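# Fold a napkin diagonally into a flat triangle

## Task

Fold the napkin once along its diagonal so one corner lands on the opposite corner, giving a flat, low triangle. The three points must be fully spread and lie flat, pointing away from the fold, and the matched corners must agree within about a thumb's width. The whole napkin must rest on the table without touching any arm base or its mount. The carried corner may be set down or dropped into place. The napkin must never leave a gripper while that gripper is sweeping sideways fast enough to throw it, and this holds even if the other gripper catches it. The fold must stay in place with no help from the robot. At the end both arms, hands included, must be held up in free air touching nothing during the final second before the settled scene is judged, and the scene must actually come to rest.

## Robot and tools

Robot: two arms, left_arm and right_arm, facing a table. Each has six joints and a parallel gripper. In every row and in every per-joint list of a result, an arm's joints come in this fixed order: shoulder, elbow, waist, wrist pitch, wrist yaw, wrist roll. Go by that order only.

Frame: all reported gripper poses use one shared scene frame in metres. Its origin is on the tabletop midway between the arms. +x points out over the table, +z points up, and left_arm sits on the +y side. The names left and right are labels only and do not match image sides. The reported end_effector_position is the point between the finger pads, about 1 cm short of the fingertips, and it can be off, more so at long reach. Orientation is given as end_effector_quat_wxyz. The fingers point along the gripper's +z axis and close along its y axis.

A row is 14 numbers, each from -1 to 1, always for both arms: left_arm's six joint values then its opening, then right_arm's six joint values then its opening. Joint values are scaled offsets, not poses. A value of 1.0 equals 1.258 rad for the shoulder, 1.238 for the elbow, 1.202 for the waist, 2.073 for wrist pitch and 2.022 for wrist yaw and wrist roll. The opening is absolute: +1 fully open, -1 closed. Apart from the extremes, the fingers go to the opening where grip_measured reads your number. To hold cloth, command roughly 0.03 below grip_measured; thin cloth gets less force.

execute_actions(actions): a list of actions, each a table of up to 15 rows, one row per 1/30 s step. If there are fewer than 15 rows, the last row is repeated for the remaining steps. In every row, the joint offsets are taken from the angles at the start of that action, not from the previous row. For the first action of a call, that start is the last state reported in this scene. An empty list just returns the current state and images.

move(target, speed, blocking): target is one 14-number row. Its offsets count from the Joint positions in the latest result that showed them. All joints move along paths that finish together, so the hands usually travel in curves. speed is in rad/s for the joint with the farthest to go, from 0.01 to 2, default 0.5. A path takes 0.5 to 10 s and stops at 10 s even if short of the target. The fingers are commanded at the start. Paths ignore obstacles and the other arm. With blocking=false you get a result after 0.5 s; after that, call wait or stop before sending rows or moves. The move: line reports how it ended (done, off_target, moving, held, fault), whether limits were held, and which joint of each arm is farthest from its target.

wait(seconds): 0 to 10. The arms keep their last command and any running move continues. stop(): brakes a running move; fast arms need room to stop. zoom_image(camera, region): region is [x0, y0, x1, y1] in pixels, at most 504 by 504. The cameras are cam_high, cam_low, cam_left_wrist and cam_right_wrist, all 504x504. finished_scene(scene): ends the current scene (give its number), and this cannot be undone. Stopping without a tool call ends everything.

Joint ranges in rad: waist -2.618 to 3.054, shoulder 0.000 to 3.142, elbow 0.000 to 3.142, wrist pitch -1.571 to 1.571, wrist yaw -1.571 to 1.571, wrist roll -2.094 to 2.094. The true limits may differ from these by 0.036. An action is rejected for both arms if it pushes a joint more than 0.036 past its range. If the first action of a call fails this check, or any action is malformed, nothing in the call runs. "joint sent to its limit" means the joint was clipped at its end.

The controller limits how far each command may lead the measured angle: 0.202 rad for the waist, 0.258 for the shoulder, 0.238 for the elbow, 0.573 for wrist pitch and 0.522 for wrist yaw and roll. It also scales the targets back if they would place the gripper more than 70 mm from where it is, so large motions take several actions. "Joint targets" shows the current drive aims. "joint command not followed" means a clearance check altered some steps. Arms sent zero offsets can sag over time. To hold one in place, first send offsets back to the wanted angles, then send zeros, and correct again if it still drifts.

Results also give Joint positions and velocities per arm (rad, rad/s), plus the finger gap in metres (0.094 when fully open). Grip readings may be off by about 1 mm. Joint torques are rough and offset, not a clean contact signal.

The simulation keeps running while you write, with the last command held. Holding loads heats the motors. A MOTOR HOT warning starts at 75 °C. At 90 °C that arm halts for 10 s, and near 100 °C it goes limp and drops. Avoid long, heavy holds.

Avoid: letting the arms collide or press on each other, which can end the scene; hard slams or pushes into the table; releasing the napkin mid-swing; fast sideways motion while holding it. At the end, open both grippers, lift both arms clear, and let everything settle before calling finished_scene.

Each tool is called as a command line: name --argument value for each argument, lists and objects as JSON in quotes; but a table of rows of numbers goes row by row, as --pt "numbers of a row", without its own name.

## Session

execute_actions --actions '[]'

Scene clock: 0.00 s.
left_arm: end_effector_position=(+0.3538, +0.3678, +0.4057) grip_measured=+1.000 end_effector_quat_wxyz=(+0.705, +0.007, +0.710, +0.001) | right_arm: end_effector_position=(+0.4202, +0.0073, +0.1423) grip_measured=-0.974 end_effector_quat_wxyz=(+0.301, -0.299, +0.900, +0.101)
Joint names: [shoulder, elbow, waist, wrist pitch, wrist yaw, wrist roll]
Joint positions: left_arm=[ 1.036  1.043  0.003 -0.014 -0.004  0.01   0.094] | right_arm=[ 1.787  1.406  0.546 -0.544 -0.036 -0.045  0.001]
Joint velocities: left_arm=[-0.012  0.002 -0.002 -0.051 -0.022 -0.037  0.   ] | right_arm=[-0.002 -0.007  0.017 -0.007 -0.022  0.007  0.   ]
Joint torques (N m, as the arm reports them, + toward a larger angle): no reading
Motor temperatures (°C, as the motors report them): left_arm=[28 26 26 27 27 28] | right_arm=[27 27 30 28 28 27]
Joint targets: left_arm=[1.027 1.057 0.003 -0.003 -0.004 0.008] | right_arm=[1.770 1.420 0.546 -0.534 -0.039 -0.044]

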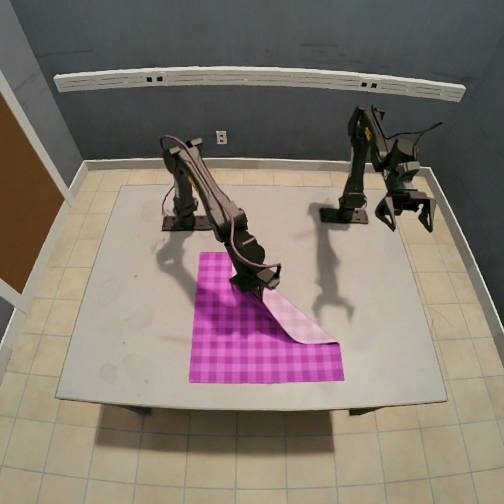

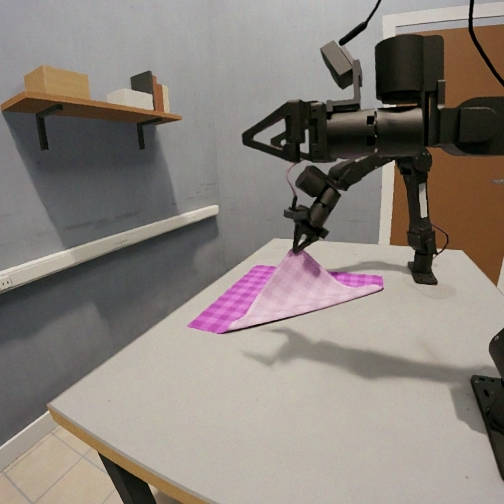

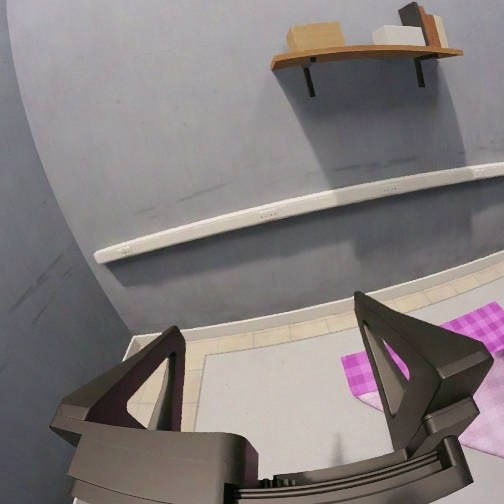

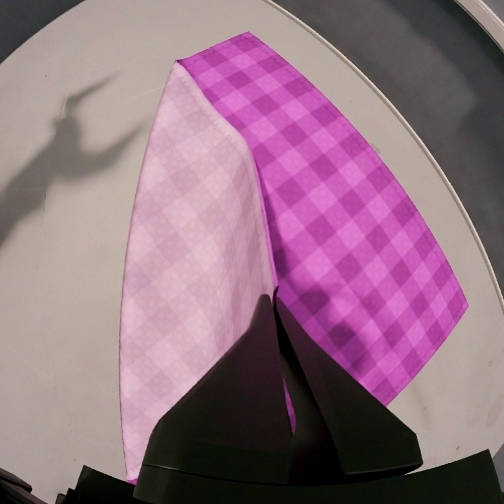

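zoom_image --camera "cam_high" --region '[140, 190, 380, 400]'

zoom_image --camera "cam_low" --region '[180, 180, 400, 350]'

Region (140, 190, 380, 400) of cam_high's 504x504 image, scaled by 2.100, with more detail than that image has; it fills the top 441 rows of this view, and the rest is white.

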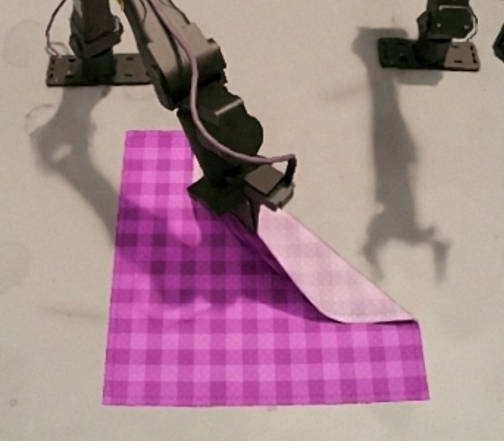

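Region (180, 180, 400, 350) of cam_low's 504x504 image, scaled by 2.291, with more detail than that image has; it fills the top 389 rows of this view, and the rest is white.

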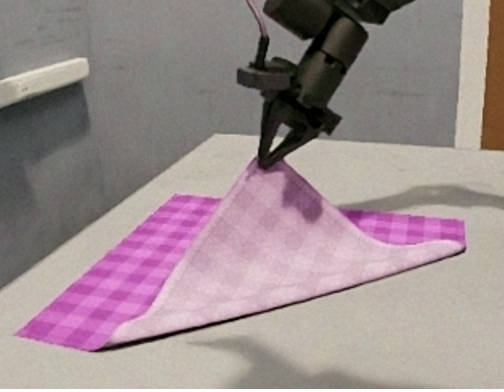

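move --target '[-0.007,0.011,0,0.005,0,0,1, 0.213,0.087,-0.274,0.157,0,0.2,-1]' --speed 0.25

Scene clock: 15.63 s.
left_arm: end_effector_position=(+0.3538, +0.3678, +0.4056) grip_measured=+1.000 end_effector_quat_wxyz=(+0.705, +0.007, +0.710, +0.001) | right_arm: end_effector_position=(+0.5565, -0.1149, +0.0829) grip_measured=-0.974 end_effector_quat_wxyz=(+0.339, +0.038, +0.932, +0.124)
Joint names: [shoulder, elbow, waist, wrist pitch, wrist yaw, wrist roll]
Joint positions: left_arm=[ 1.036  1.043  0.003 -0.014 -0.004  0.01   0.094] | right_arm=[ 2.061  1.478  0.218 -0.251 -0.036  0.352  0.001]
Joint velocities: left_arm=[ 0.007 -0.007 -0.032  0.037  0.066 -0.037  0.   ] | right_arm=[ 0.012 -0.017 -0.007 -0.007  0.066  0.007  0.   ]
Joint torques (N m, as the arm reports them, + toward a larger angle): left_arm=[-2.84  7.55 -0.02  1.69 -0.01  0.01] | right_arm=[-11.64  11.54  -0.02   1.89   0.     0.03]
Motor temperatures (°C, as the motors report them): left_arm=[28 28 26 31 27 28] | right_arm=[31 30 30 30 28 27]
Joint targets: left_arm=[1.028 1.057 0.003 -0.003 -0.004 0.010] | right_arm=[2.055 1.513 0.217 -0.219 -0.036 0.359]
move: off_target (right_arm); limits=none; left_arm: farthest joint: the elbow, 0.014 radians from its target (0.014 radians at the start); right_arm: farthest joint: the elbow, 0.036 radians from its target (0.108 radians at the start)

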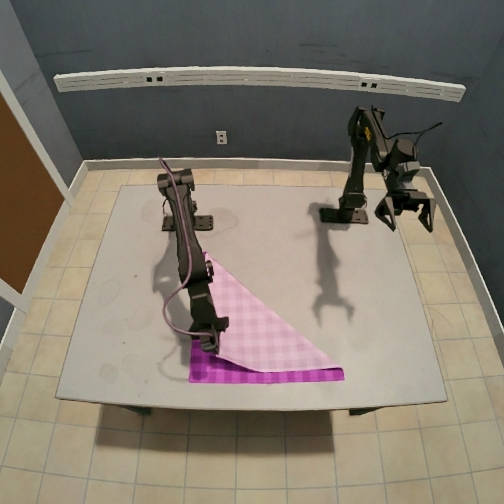

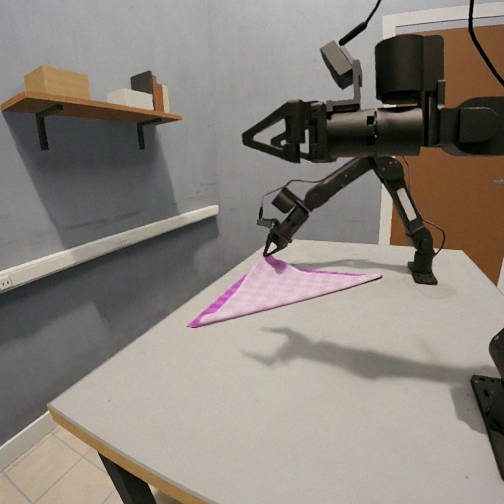

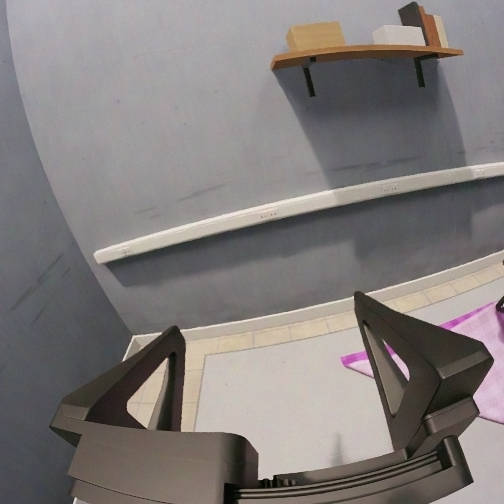

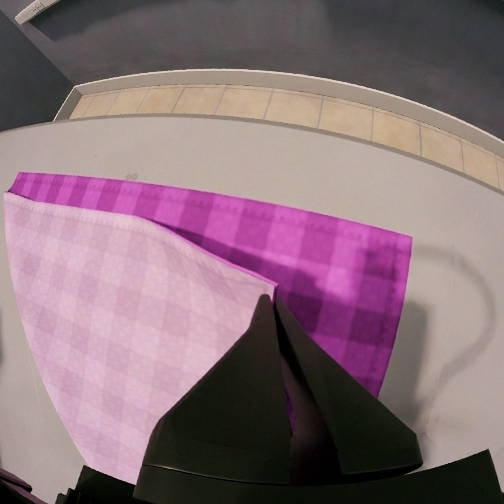

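move --target '[-0.007,0.011,0,0.005,0,0,1, 0.179,0.101,-0.111,0.147,0,0.25,-1]' --speed 0.25

zoom_image --camera "cam_high" --region '[140, 230, 380, 410]'

Scene clock: 22.33 s.
left_arm: end_effector_position=(+0.3538, +0.3678, +0.4055) grip_measured=+1.000 end_effector_quat_wxyz=(+0.704, +0.007, +0.710, +0.001) | right_arm: end_effector_position=(+0.6292, -0.1760, +0.0401) grip_measured=-0.974 end_effector_quat_wxyz=(+0.364, +0.315, +0.850, +0.213)
Joint names: [shoulder, elbow, waist, wrist pitch, wrist yaw, wrist roll]
Joint positions: left_arm=[ 1.036  1.043  0.003 -0.014 -0.004  0.01   0.094] | right_arm=[ 2.291  1.568  0.091  0.022 -0.036  0.854  0.001]
Joint velocities: left_arm=[-0.007  0.007  0.002  0.022 -0.066 -0.007  0.   ] | right_arm=[-0.007 -0.007 -0.022 -0.037  0.037 -0.007 -0.001]
Joint torques (N m, as the arm reports them, + toward a larger angle): left_arm=[-2.87  7.42 -0.04  1.69  0.   -0.01] | right_arm=[-13.19  11.31  -0.5    2.04   0.     0.02]
Motor temperatures (°C, as the motors report them): left_arm=[28 29 26 32 27 28] | right_arm=[33 31 30 32 28 27]
Joint targets: left_arm=[1.028 1.057 0.003 -0.003 -0.004 0.010] | right_arm=[2.286 1.603 0.085 0.054 -0.036 0.858]
move: off_target (right_arm); limits=none; left_arm: farthest joint: the elbow, 0.014 radians from its target (0.014 radians at the start); right_arm: farthest joint: the elbow, 0.035 radians from its target (0.125 radians at the start)

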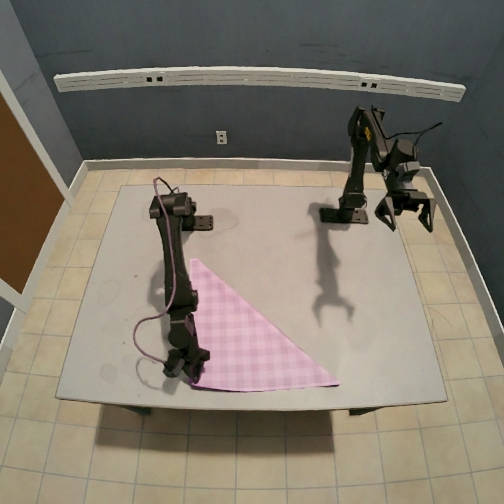

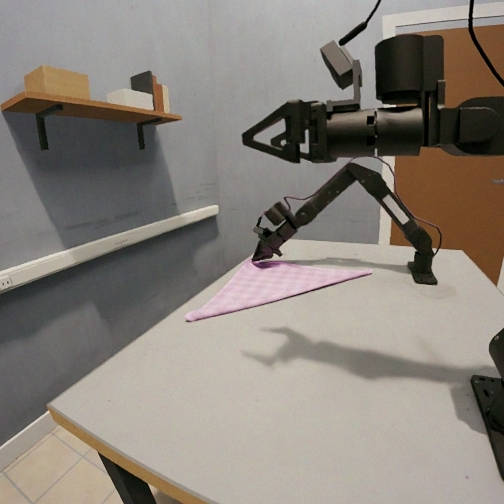

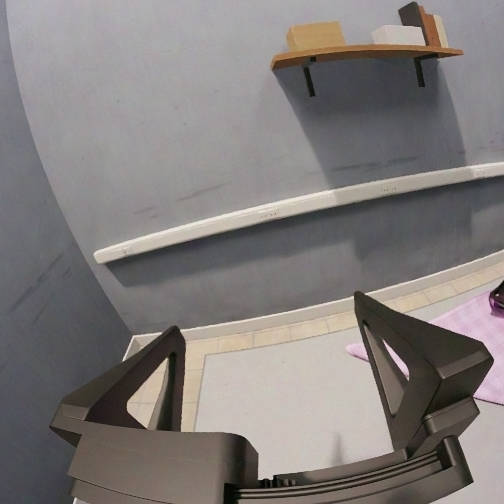

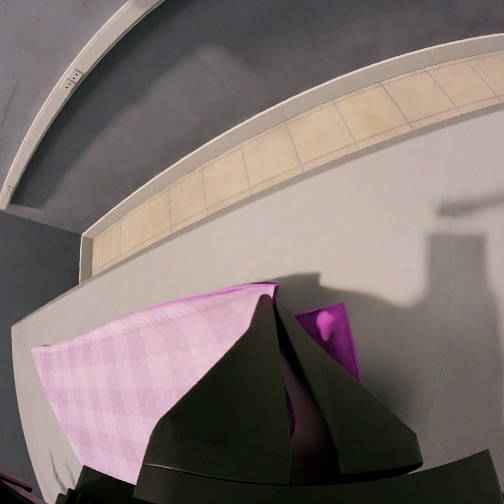

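Region (140, 230, 380, 410) of cam_high's 504x504 image, scaled by 2.100, with more detail than that image has; it fills the top 378 rows of this view, and the rest is white.

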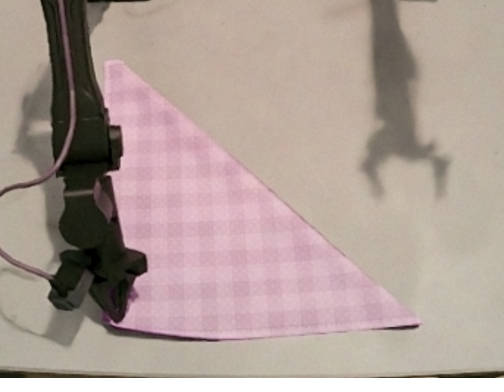

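move --target '[-0.007,0.011,0,0.005,0,0,1, -0.075,-0.084,0.027,0.035,0,0,-1]' --speed 0.1

zoom_image --camera "cam_high" --region '[140, 230, 380, 410]'

Scene clock: 26.73 s.
left_arm: end_effector_position=(+0.3538, +0.3678, +0.4054) grip_measured=+1.000 end_effector_quat_wxyz=(+0.704, +0.007, +0.710, +0.001) | right_arm: end_effector_position=(+0.6108, -0.1633, +0.0412) grip_measured=-0.974 end_effector_quat_wxyz=(+0.362, +0.304, +0.854, +0.218)
Joint names: [shoulder, elbow, waist, wrist pitch, wrist yaw, wrist roll]
Joint positions: left_arm=[ 1.036  1.043  0.003 -0.015 -0.004  0.01   0.094] | right_arm=[ 2.233  1.471  0.116  0.064 -0.036  0.855  0.001]
Joint velocities: left_arm=[-0.012 -0.017 -0.007 -0.051 -0.022 -0.022  0.   ] | right_arm=[-0.002 -0.002  0.017 -0.037 -0.007  0.022  0.   ]
Joint torques (N m, as the arm reports them, + toward a larger angle): left_arm=[-2.93  7.53 -0.01  1.72  0.    0.  ] | right_arm=[-15.12   7.61   0.75   2.04   0.    -0.02]
Motor temperatures (°C, as the motors report them): left_arm=[28 29 26 32 27 28] | right_arm=[34 31 30 32 28 27]
Joint targets: left_arm=[1.028 1.057 0.003 -0.004 -0.004 0.010] | right_arm=[2.196 1.464 0.123 0.095 -0.036 0.855]
move: off_target (right_arm); limits=none; left_arm: farthest joint: the elbow, 0.014 radians from its target (0.014 radians at the start); right_arm: farthest joint: the shoulder, 0.037 radians from its target (0.094 radians at the start)

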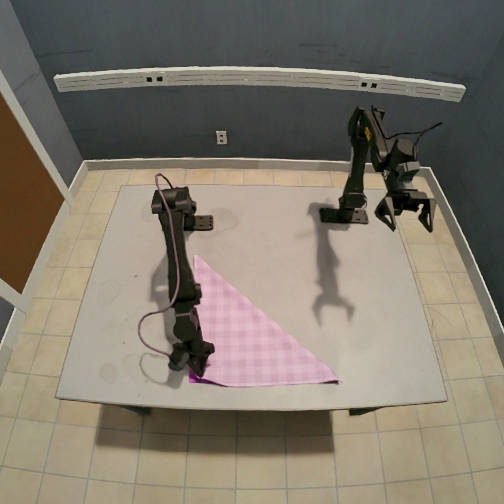

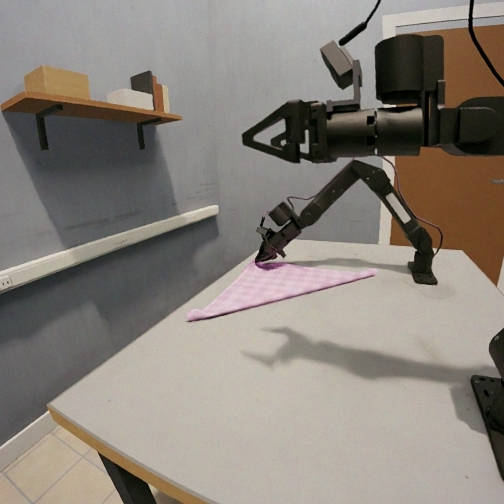

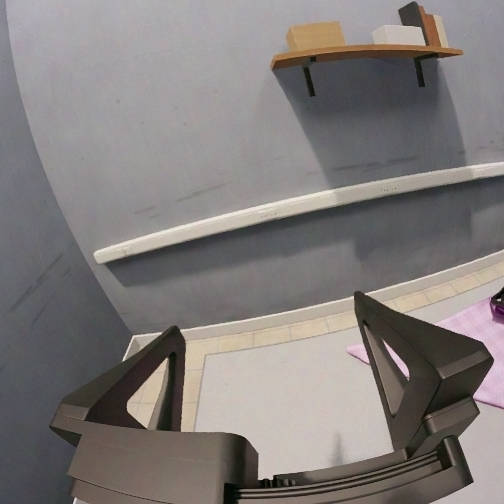

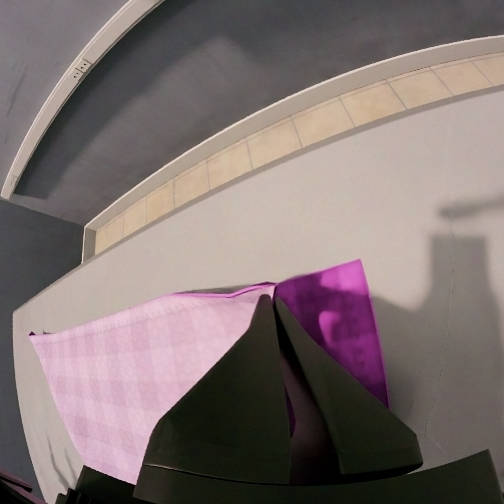

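Region (140, 230, 380, 410) of cam_high's 504x504 image, scaled by 2.100, with more detail than that image has; it fills the top 378 rows of this view, and the rest is white.

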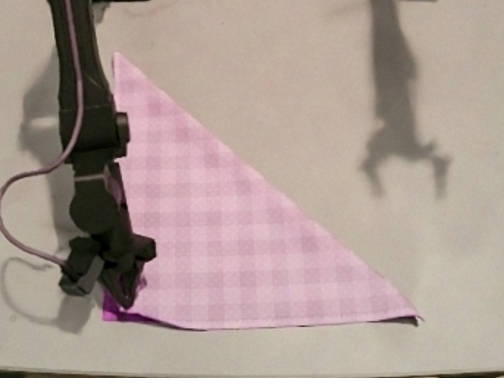

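move --target '[-0.007,0.011,0,0.005,0,0,1, -0.061,-0.058,0.021,0.028,0,0,-1]' --speed 0.1

zoom_image --camera "cam_high" --region '[140, 230, 380, 410]'

Scene clock: 28.93 s.
left_arm: end_effector_position=(+0.3538, +0.3678, +0.4054) grip_measured=+1.000 end_effector_quat_wxyz=(+0.704, +0.007, +0.710, +0.001) | right_arm: end_effector_position=(+0.5986, -0.1549, +0.0447) grip_measured=-0.974 end_effector_quat_wxyz=(+0.363, +0.296, +0.855, +0.223)
Joint names: [shoulder, elbow, waist, wrist pitch, wrist yaw, wrist roll]
Joint positions: left_arm=[ 1.036  1.043  0.003 -0.015 -0.004  0.01   0.094] | right_arm=[ 2.191  1.407  0.133  0.092 -0.036  0.855  0.001]
Joint velocities: left_arm=[ 0.002 -0.022 -0.007 -0.095  0.037 -0.037  0.   ] | right_arm=[-0.002  0.022  0.002 -0.037  0.066 -0.007 -0.   ]
Joint torques (N m, as the arm reports them, + toward a larger angle): left_arm=[-2.82  7.49  0.04  1.7   0.   -0.01] | right_arm=[-14.56   7.44   0.75   2.03   0.    -0.02]
Motor temperatures (°C, as the motors report them): left_arm=[28 29 26 32 27 28] | right_arm=[35 31 30 33 28 27]
Joint targets: left_arm=[1.028 1.057 0.003 -0.004 -0.004 0.010] | right_arm=[2.157 1.399 0.141 0.123 -0.036 0.855]
move: off_target (right_arm); limits=none; left_arm: farthest joint: the elbow, 0.014 radians from its target (0.014 radians at the start); right_arm: farthest joint: the shoulder, 0.035 radians from its target (0.077 radians at the start)

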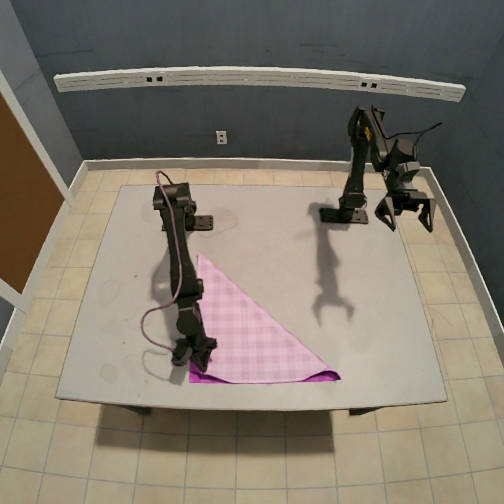

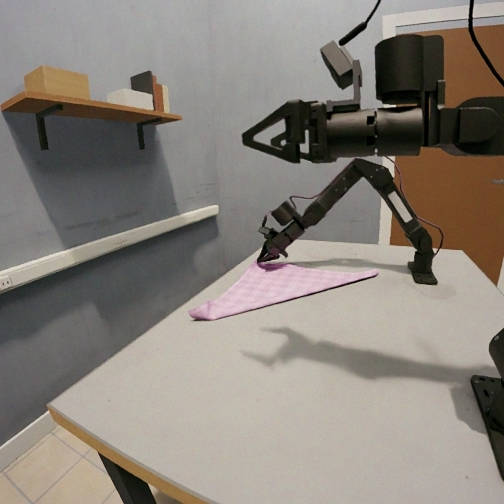

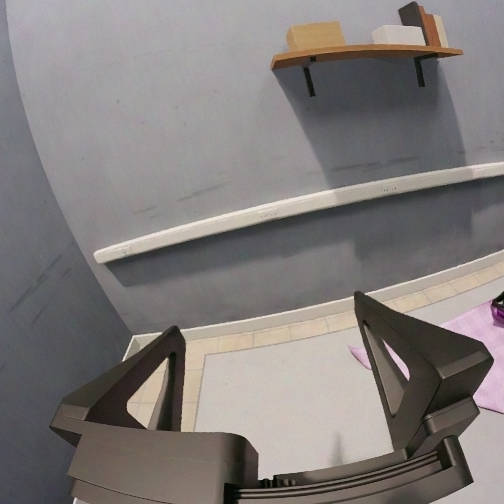

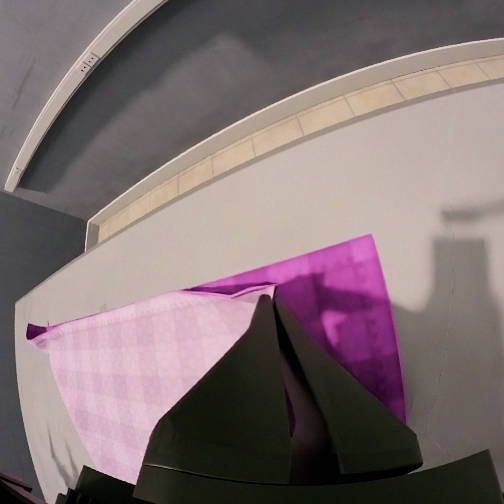

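Region (140, 230, 380, 410) of cam_high's 504x504 image, scaled by 2.100, with more detail than that image has; it fills the top 378 rows of this view, and the rest is white.

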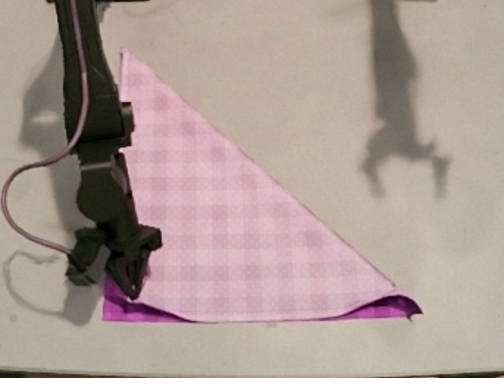

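move --target '[-0.007,0.011,0,0.005,0,0,1, -0.027,-0.006,-0.02,0.015,0,0,-1]' --speed 0.05

zoom_image --camera "cam_high" --region '[140, 230, 380, 410]'

Scene clock: 30.80 s.
left_arm: end_effector_position=(+0.3538, +0.3678, +0.4053) grip_measured=+1.000 end_effector_quat_wxyz=(+0.704, +0.007, +0.710, +0.001) | right_arm: end_effector_position=(+0.6003, -0.1645, +0.0447) grip_measured=-0.974 end_effector_quat_wxyz=(+0.365, +0.303, +0.852, +0.220)
Joint names: [shoulder, elbow, waist, wrist pitch, wrist yaw, wrist roll]
Joint positions: left_arm=[ 1.036  1.043  0.003 -0.015 -0.004  0.01   0.094] | right_arm=[ 2.191  1.407  0.117  0.092 -0.036  0.855  0.001]
Joint velocities: left_arm=[-0.002 -0.002  0.007 -0.037  0.007 -0.037  0.   ] | right_arm=[-0.002  0.012 -0.002 -0.022 -0.007 -0.037  0.001]
Joint torques (N m, as the arm reports them, + toward a larger angle): left_arm=[-2.86  7.42  0.02  1.68  0.02  0.02] | right_arm=[-14.5    7.51  -0.68   2.05   0.    -0.02]
Motor temperatures (°C, as the motors report them): left_arm=[28 29 26 32 27 28] | right_arm=[36 30 30 33 28 27]
Joint targets: left_arm=[1.028 1.057 0.003 -0.005 -0.004 0.010] | right_arm=[2.157 1.400 0.109 0.123 -0.036 0.855]
move: off_target (right_arm); limits=none; left_arm: farthest joint: the elbow, 0.014 radians from its target (0.014 radians at the start); right_arm: farthest joint: the shoulder, 0.034 radians from its target (0.034 radians at the start)

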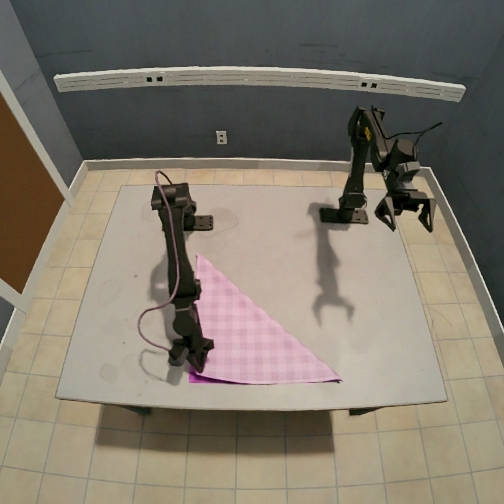

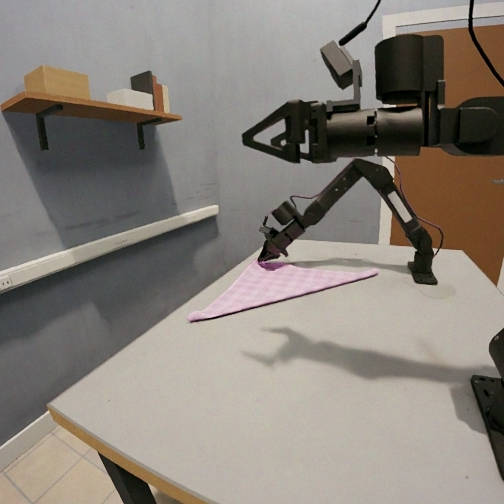

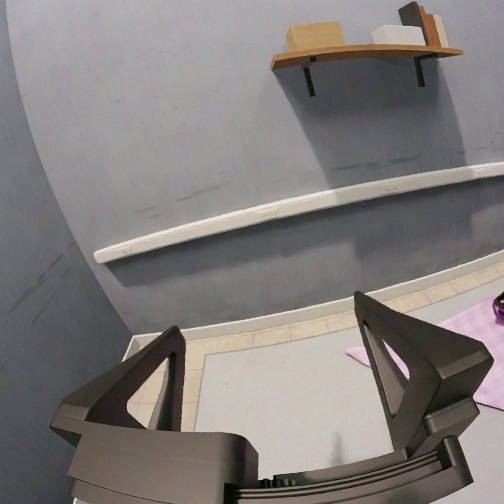

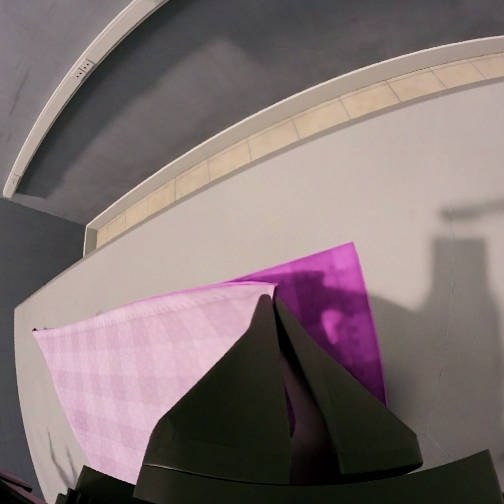

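Region (140, 230, 380, 410) of cam_high's 504x504 image, scaled by 2.100, with more detail than that image has; it fills the top 378 rows of this view, and the rest is white.

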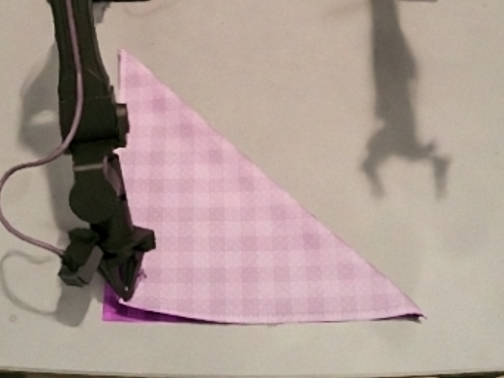

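Good. Release with a partial opening.

move --target '[-0.007,0.011,0,0.005,0,0,1, -0.027,-0.006,-0.006,0.015,0,0,0]' --speed 0.05

zoom_image --camera "cam_high" --region '[140, 230, 380, 410]'

Scene clock: 32.57 s.
left_arm: end_effector_position=(+0.3538, +0.3678, +0.4053) grip_measured=+1.000 end_effector_quat_wxyz=(+0.704, +0.007, +0.710, +0.001) | right_arm: end_effector_position=(+0.6004, -0.1645, +0.0448) grip_measured=-0.002 end_effector_quat_wxyz=(+0.365, +0.303, +0.852, +0.220)
Joint names: [shoulder, elbow, waist, wrist pitch, wrist yaw, wrist roll]
Joint positions: left_arm=[ 1.036  1.043  0.003 -0.015 -0.004  0.01   0.094] | right_arm=[ 2.191  1.407  0.117  0.093 -0.036  0.855  0.047]
Joint velocities: left_arm=[-0.002  0.012 -0.012 -0.066 -0.007 -0.051  0.   ] | right_arm=[ 0.002 -0.002  0.007  0.022 -0.037 -0.051 -0.   ]
Joint torques (N m, as the arm reports them, + toward a larger angle): left_arm=[-2.86  7.47  0.01  1.69  0.    0.  ] | right_arm=[-14.51   7.51  -0.67   2.05   0.    -0.02]
Motor temperatures (°C, as the motors report them): left_arm=[28 29 26 32 27 28] | right_arm=[36 30 30 33 28 27]
Joint targets: left_arm=[1.028 1.057 0.003 -0.005 -0.004 0.010] | right_arm=[2.157 1.400 0.109 0.123 -0.036 0.855]
move: off_target (right_arm); limits=none; left_arm: farthest joint: the elbow, 0.014 radians from its target (0.014 radians at the start); right_arm: farthest joint: the shoulder, 0.034 radians from its target (0.034 radians at the start)

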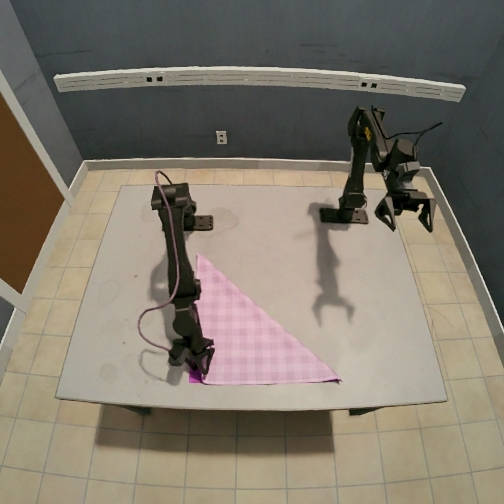

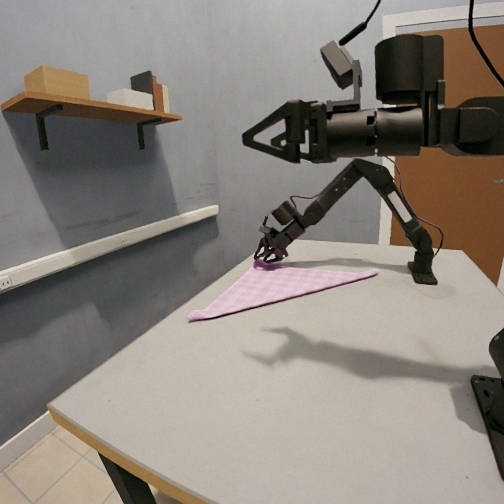

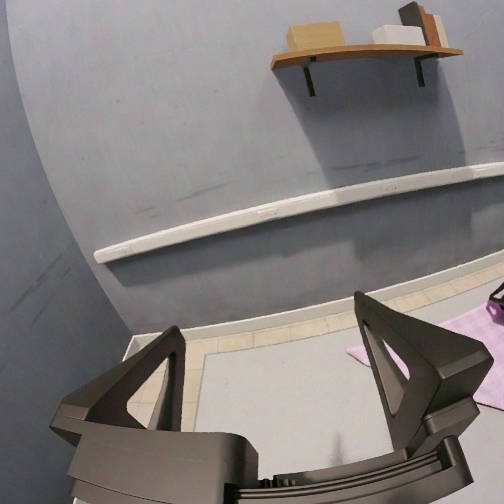

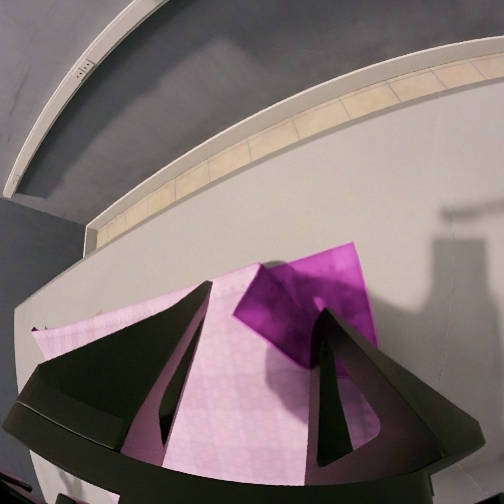

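Region (140, 230, 380, 410) of cam_high's 504x504 image, scaled by 2.100, with more detail than that image has; it fills the top 378 rows of this view, and the rest is white.

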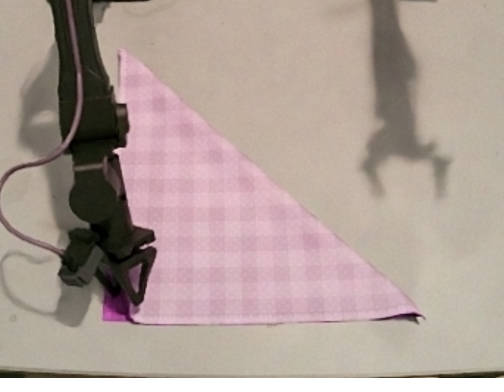

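move --target '[-0.007,0.011,0,0.005,0,0,1, -0.027,-0.006,-0.05,0.015,0,0,0]' --speed 0.04

zoom_image --camera "cam_high" --region '[150, 320, 270, 410]'

zoom_image --camera "cam_low" --region '[220, 210, 320, 290]'

Scene clock: 35.97 s.
left_arm: end_effector_position=(+0.3538, +0.3678, +0.4052) grip_measured=+1.000 end_effector_quat_wxyz=(+0.704, +0.007, +0.710, +0.001) | right_arm: end_effector_position=(+0.6049, -0.1952, +0.0449) grip_measured=-0.002 end_effector_quat_wxyz=(+0.371, +0.326, +0.844, +0.210)
Joint names: [shoulder, elbow, waist, wrist pitch, wrist yaw, wrist roll]
Joint positions: left_arm=[ 1.036  1.043  0.003 -0.015 -0.004  0.01   0.094] | right_arm=[ 2.191  1.407  0.063  0.093 -0.036  0.855  0.047]
Joint velocities: left_arm=[-0.002  0.002 -0.017 -0.066  0.051 -0.037  0.   ] | right_arm=[ 0.002  0.002 -0.002 -0.007 -0.007 -0.022 -0.   ]
Joint torques (N m, as the arm reports them, + toward a larger angle): left_arm=[-2.82  7.5   0.01  1.71  0.    0.01] | right_arm=[-14.52   7.5   -0.66   2.04   0.    -0.02]
Motor temperatures (°C, as the motors report them): left_arm=[28 29 26 33 27 28] | right_arm=[37 30 30 33 28 27]
Joint targets: left_arm=[1.028 1.057 0.003 -0.005 -0.004 0.010] | right_arm=[2.157 1.400 0.056 0.124 -0.036 0.855]
move: off_target (right_arm); limits=none; left_arm: farthest joint: the elbow, 0.014 radians from its target (0.014 radians at the start); right_arm: farthest joint: the shoulder, 0.034 radians from its target (0.034 radians at the start)

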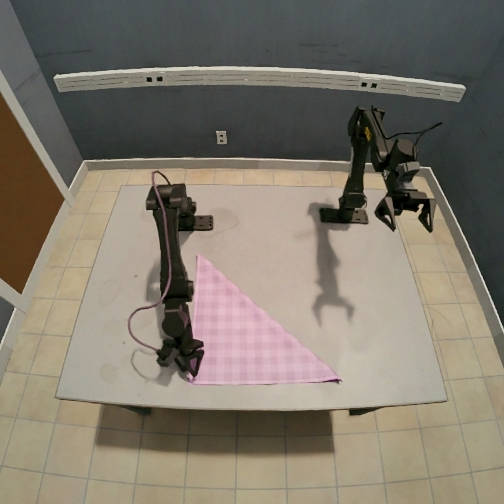

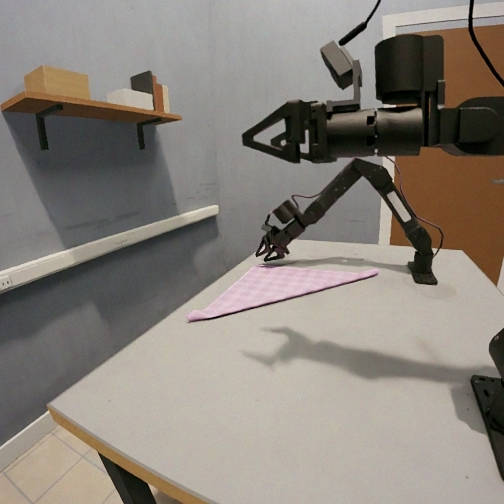

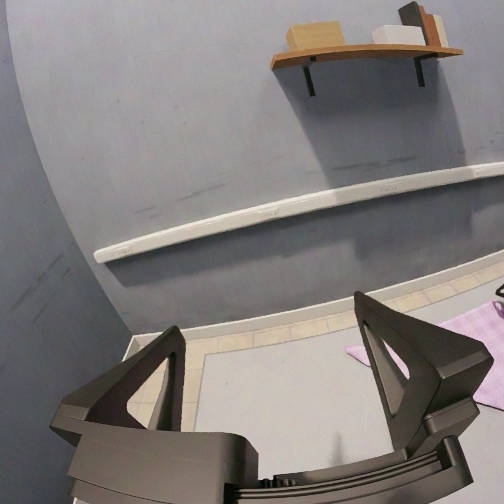

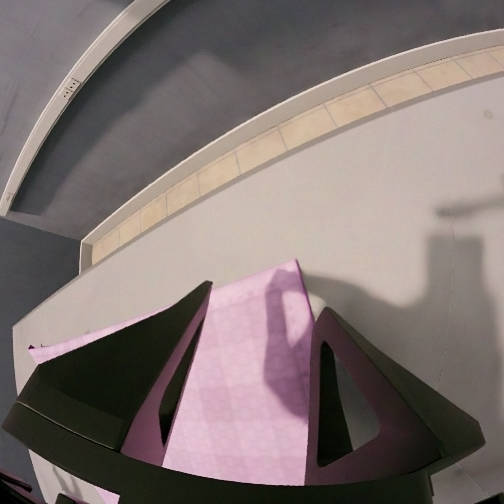

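Region (150, 320, 270, 410) of cam_high's 504x504 image, scaled by 4.200, with more detail than that image has; it fills the top 378 rows of this view, and the rest is white.

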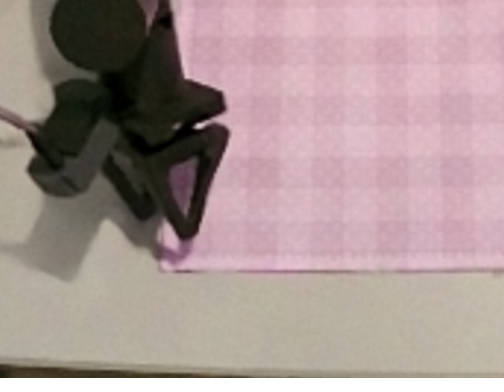

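Region (220, 210, 320, 290) of cam_low's 504x504 image, scaled by 5.040, with more detail than that image has; it fills the top 403 rows of this view, and the rest is white.

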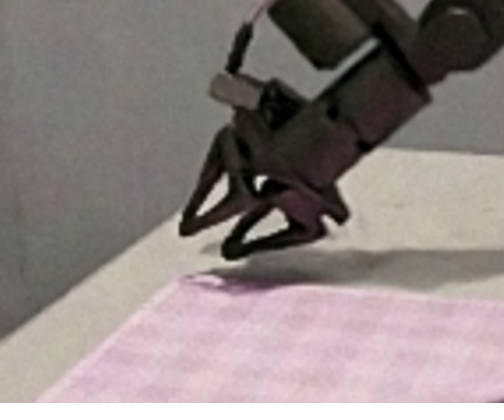

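Flattened. Lift away.

move --target '[-0.007,0.011,0,0.005,0,0,1, -0.2,0,-0.06,0.015,0,0,0]' --speed 0.3

zoom_image --camera "cam_high" --region '[140, 230, 380, 410]'

Scene clock: 40.57 s.
left_arm: end_effector_position=(+0.3538, +0.3678, +0.4051) grip_measured=+1.000 end_effector_quat_wxyz=(+0.704, +0.007, +0.710, +0.001) | right_arm: end_effector_position=(+0.6114, -0.2337, +0.1748) grip_measured=-0.002 end_effector_quat_wxyz=(+0.472, +0.330, +0.781, +0.242)
Joint names: [shoulder, elbow, waist, wrist pitch, wrist yaw, wrist roll]
Joint positions: left_arm=[ 1.036  1.043  0.003 -0.016 -0.004  0.01   0.094] | right_arm=[ 1.965  1.407 -0.004  0.103 -0.036  0.855  0.047]
Joint velocities: left_arm=[-0.022  0.007 -0.007 -0.037  0.051  0.007  0.   ] | right_arm=[ 0.007 -0.007 -0.007 -0.066  0.037  0.007  0.   ]
Joint torques (N m, as the arm reports them, + toward a larger angle): left_arm=[-2.8   7.59  0.02  1.7   0.01  0.  ] | right_arm=[-12.71   8.95  -0.46   2.14   0.01  -0.02]
Motor temperatures (°C, as the motors report them): left_arm=[28 30 26 33 27 28] | right_arm=[38 30 30 34 28 27]
Joint targets: left_arm=[1.028 1.057 0.003 -0.005 -0.004 0.010] | right_arm=[1.939 1.407 -0.009 0.125 -0.036 0.855]
move: off_target (right_arm); limits=none; left_arm: farthest joint: the elbow, 0.014 radians from its target (0.014 radians at the start); right_arm: farthest joint: the shoulder, 0.025 radians from its target (0.252 radians at the start)

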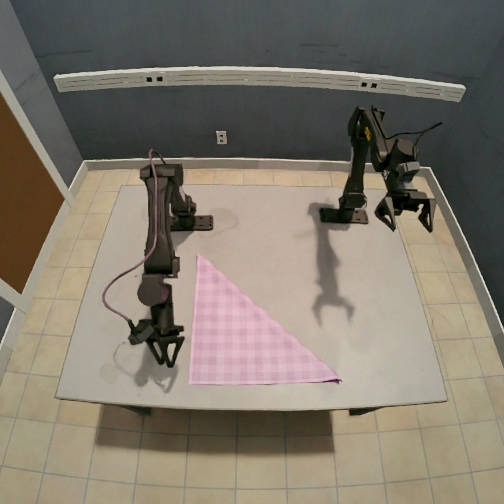

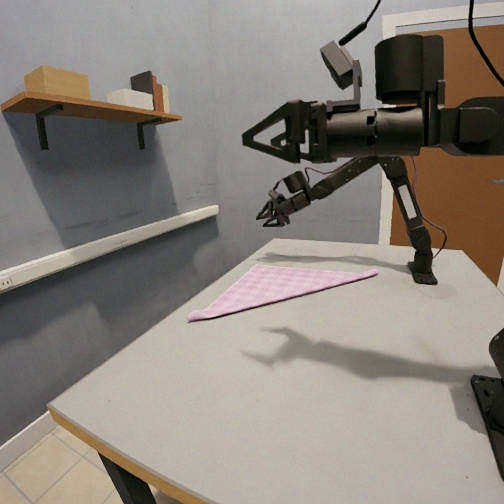

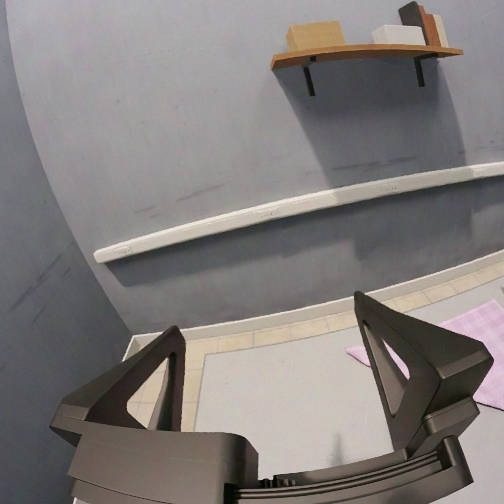

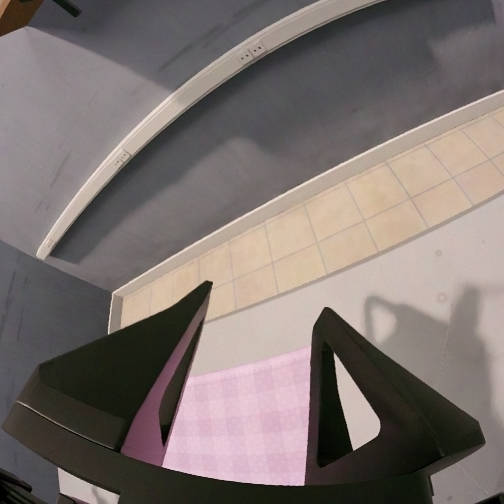

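Region (140, 230, 380, 410) of cam_high's 504x504 image, scaled by 2.100, with more detail than that image has; it fills the top 378 rows of this view, and the rest is white.

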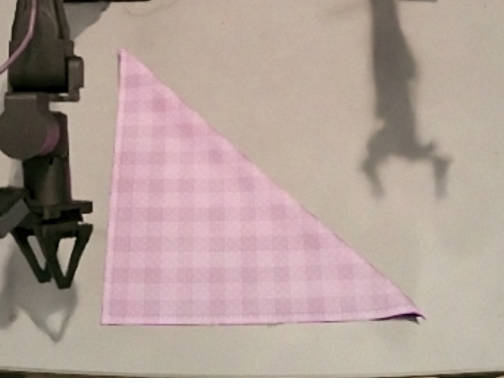

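finished_scene --scene 1

The scene is finished: the task was done.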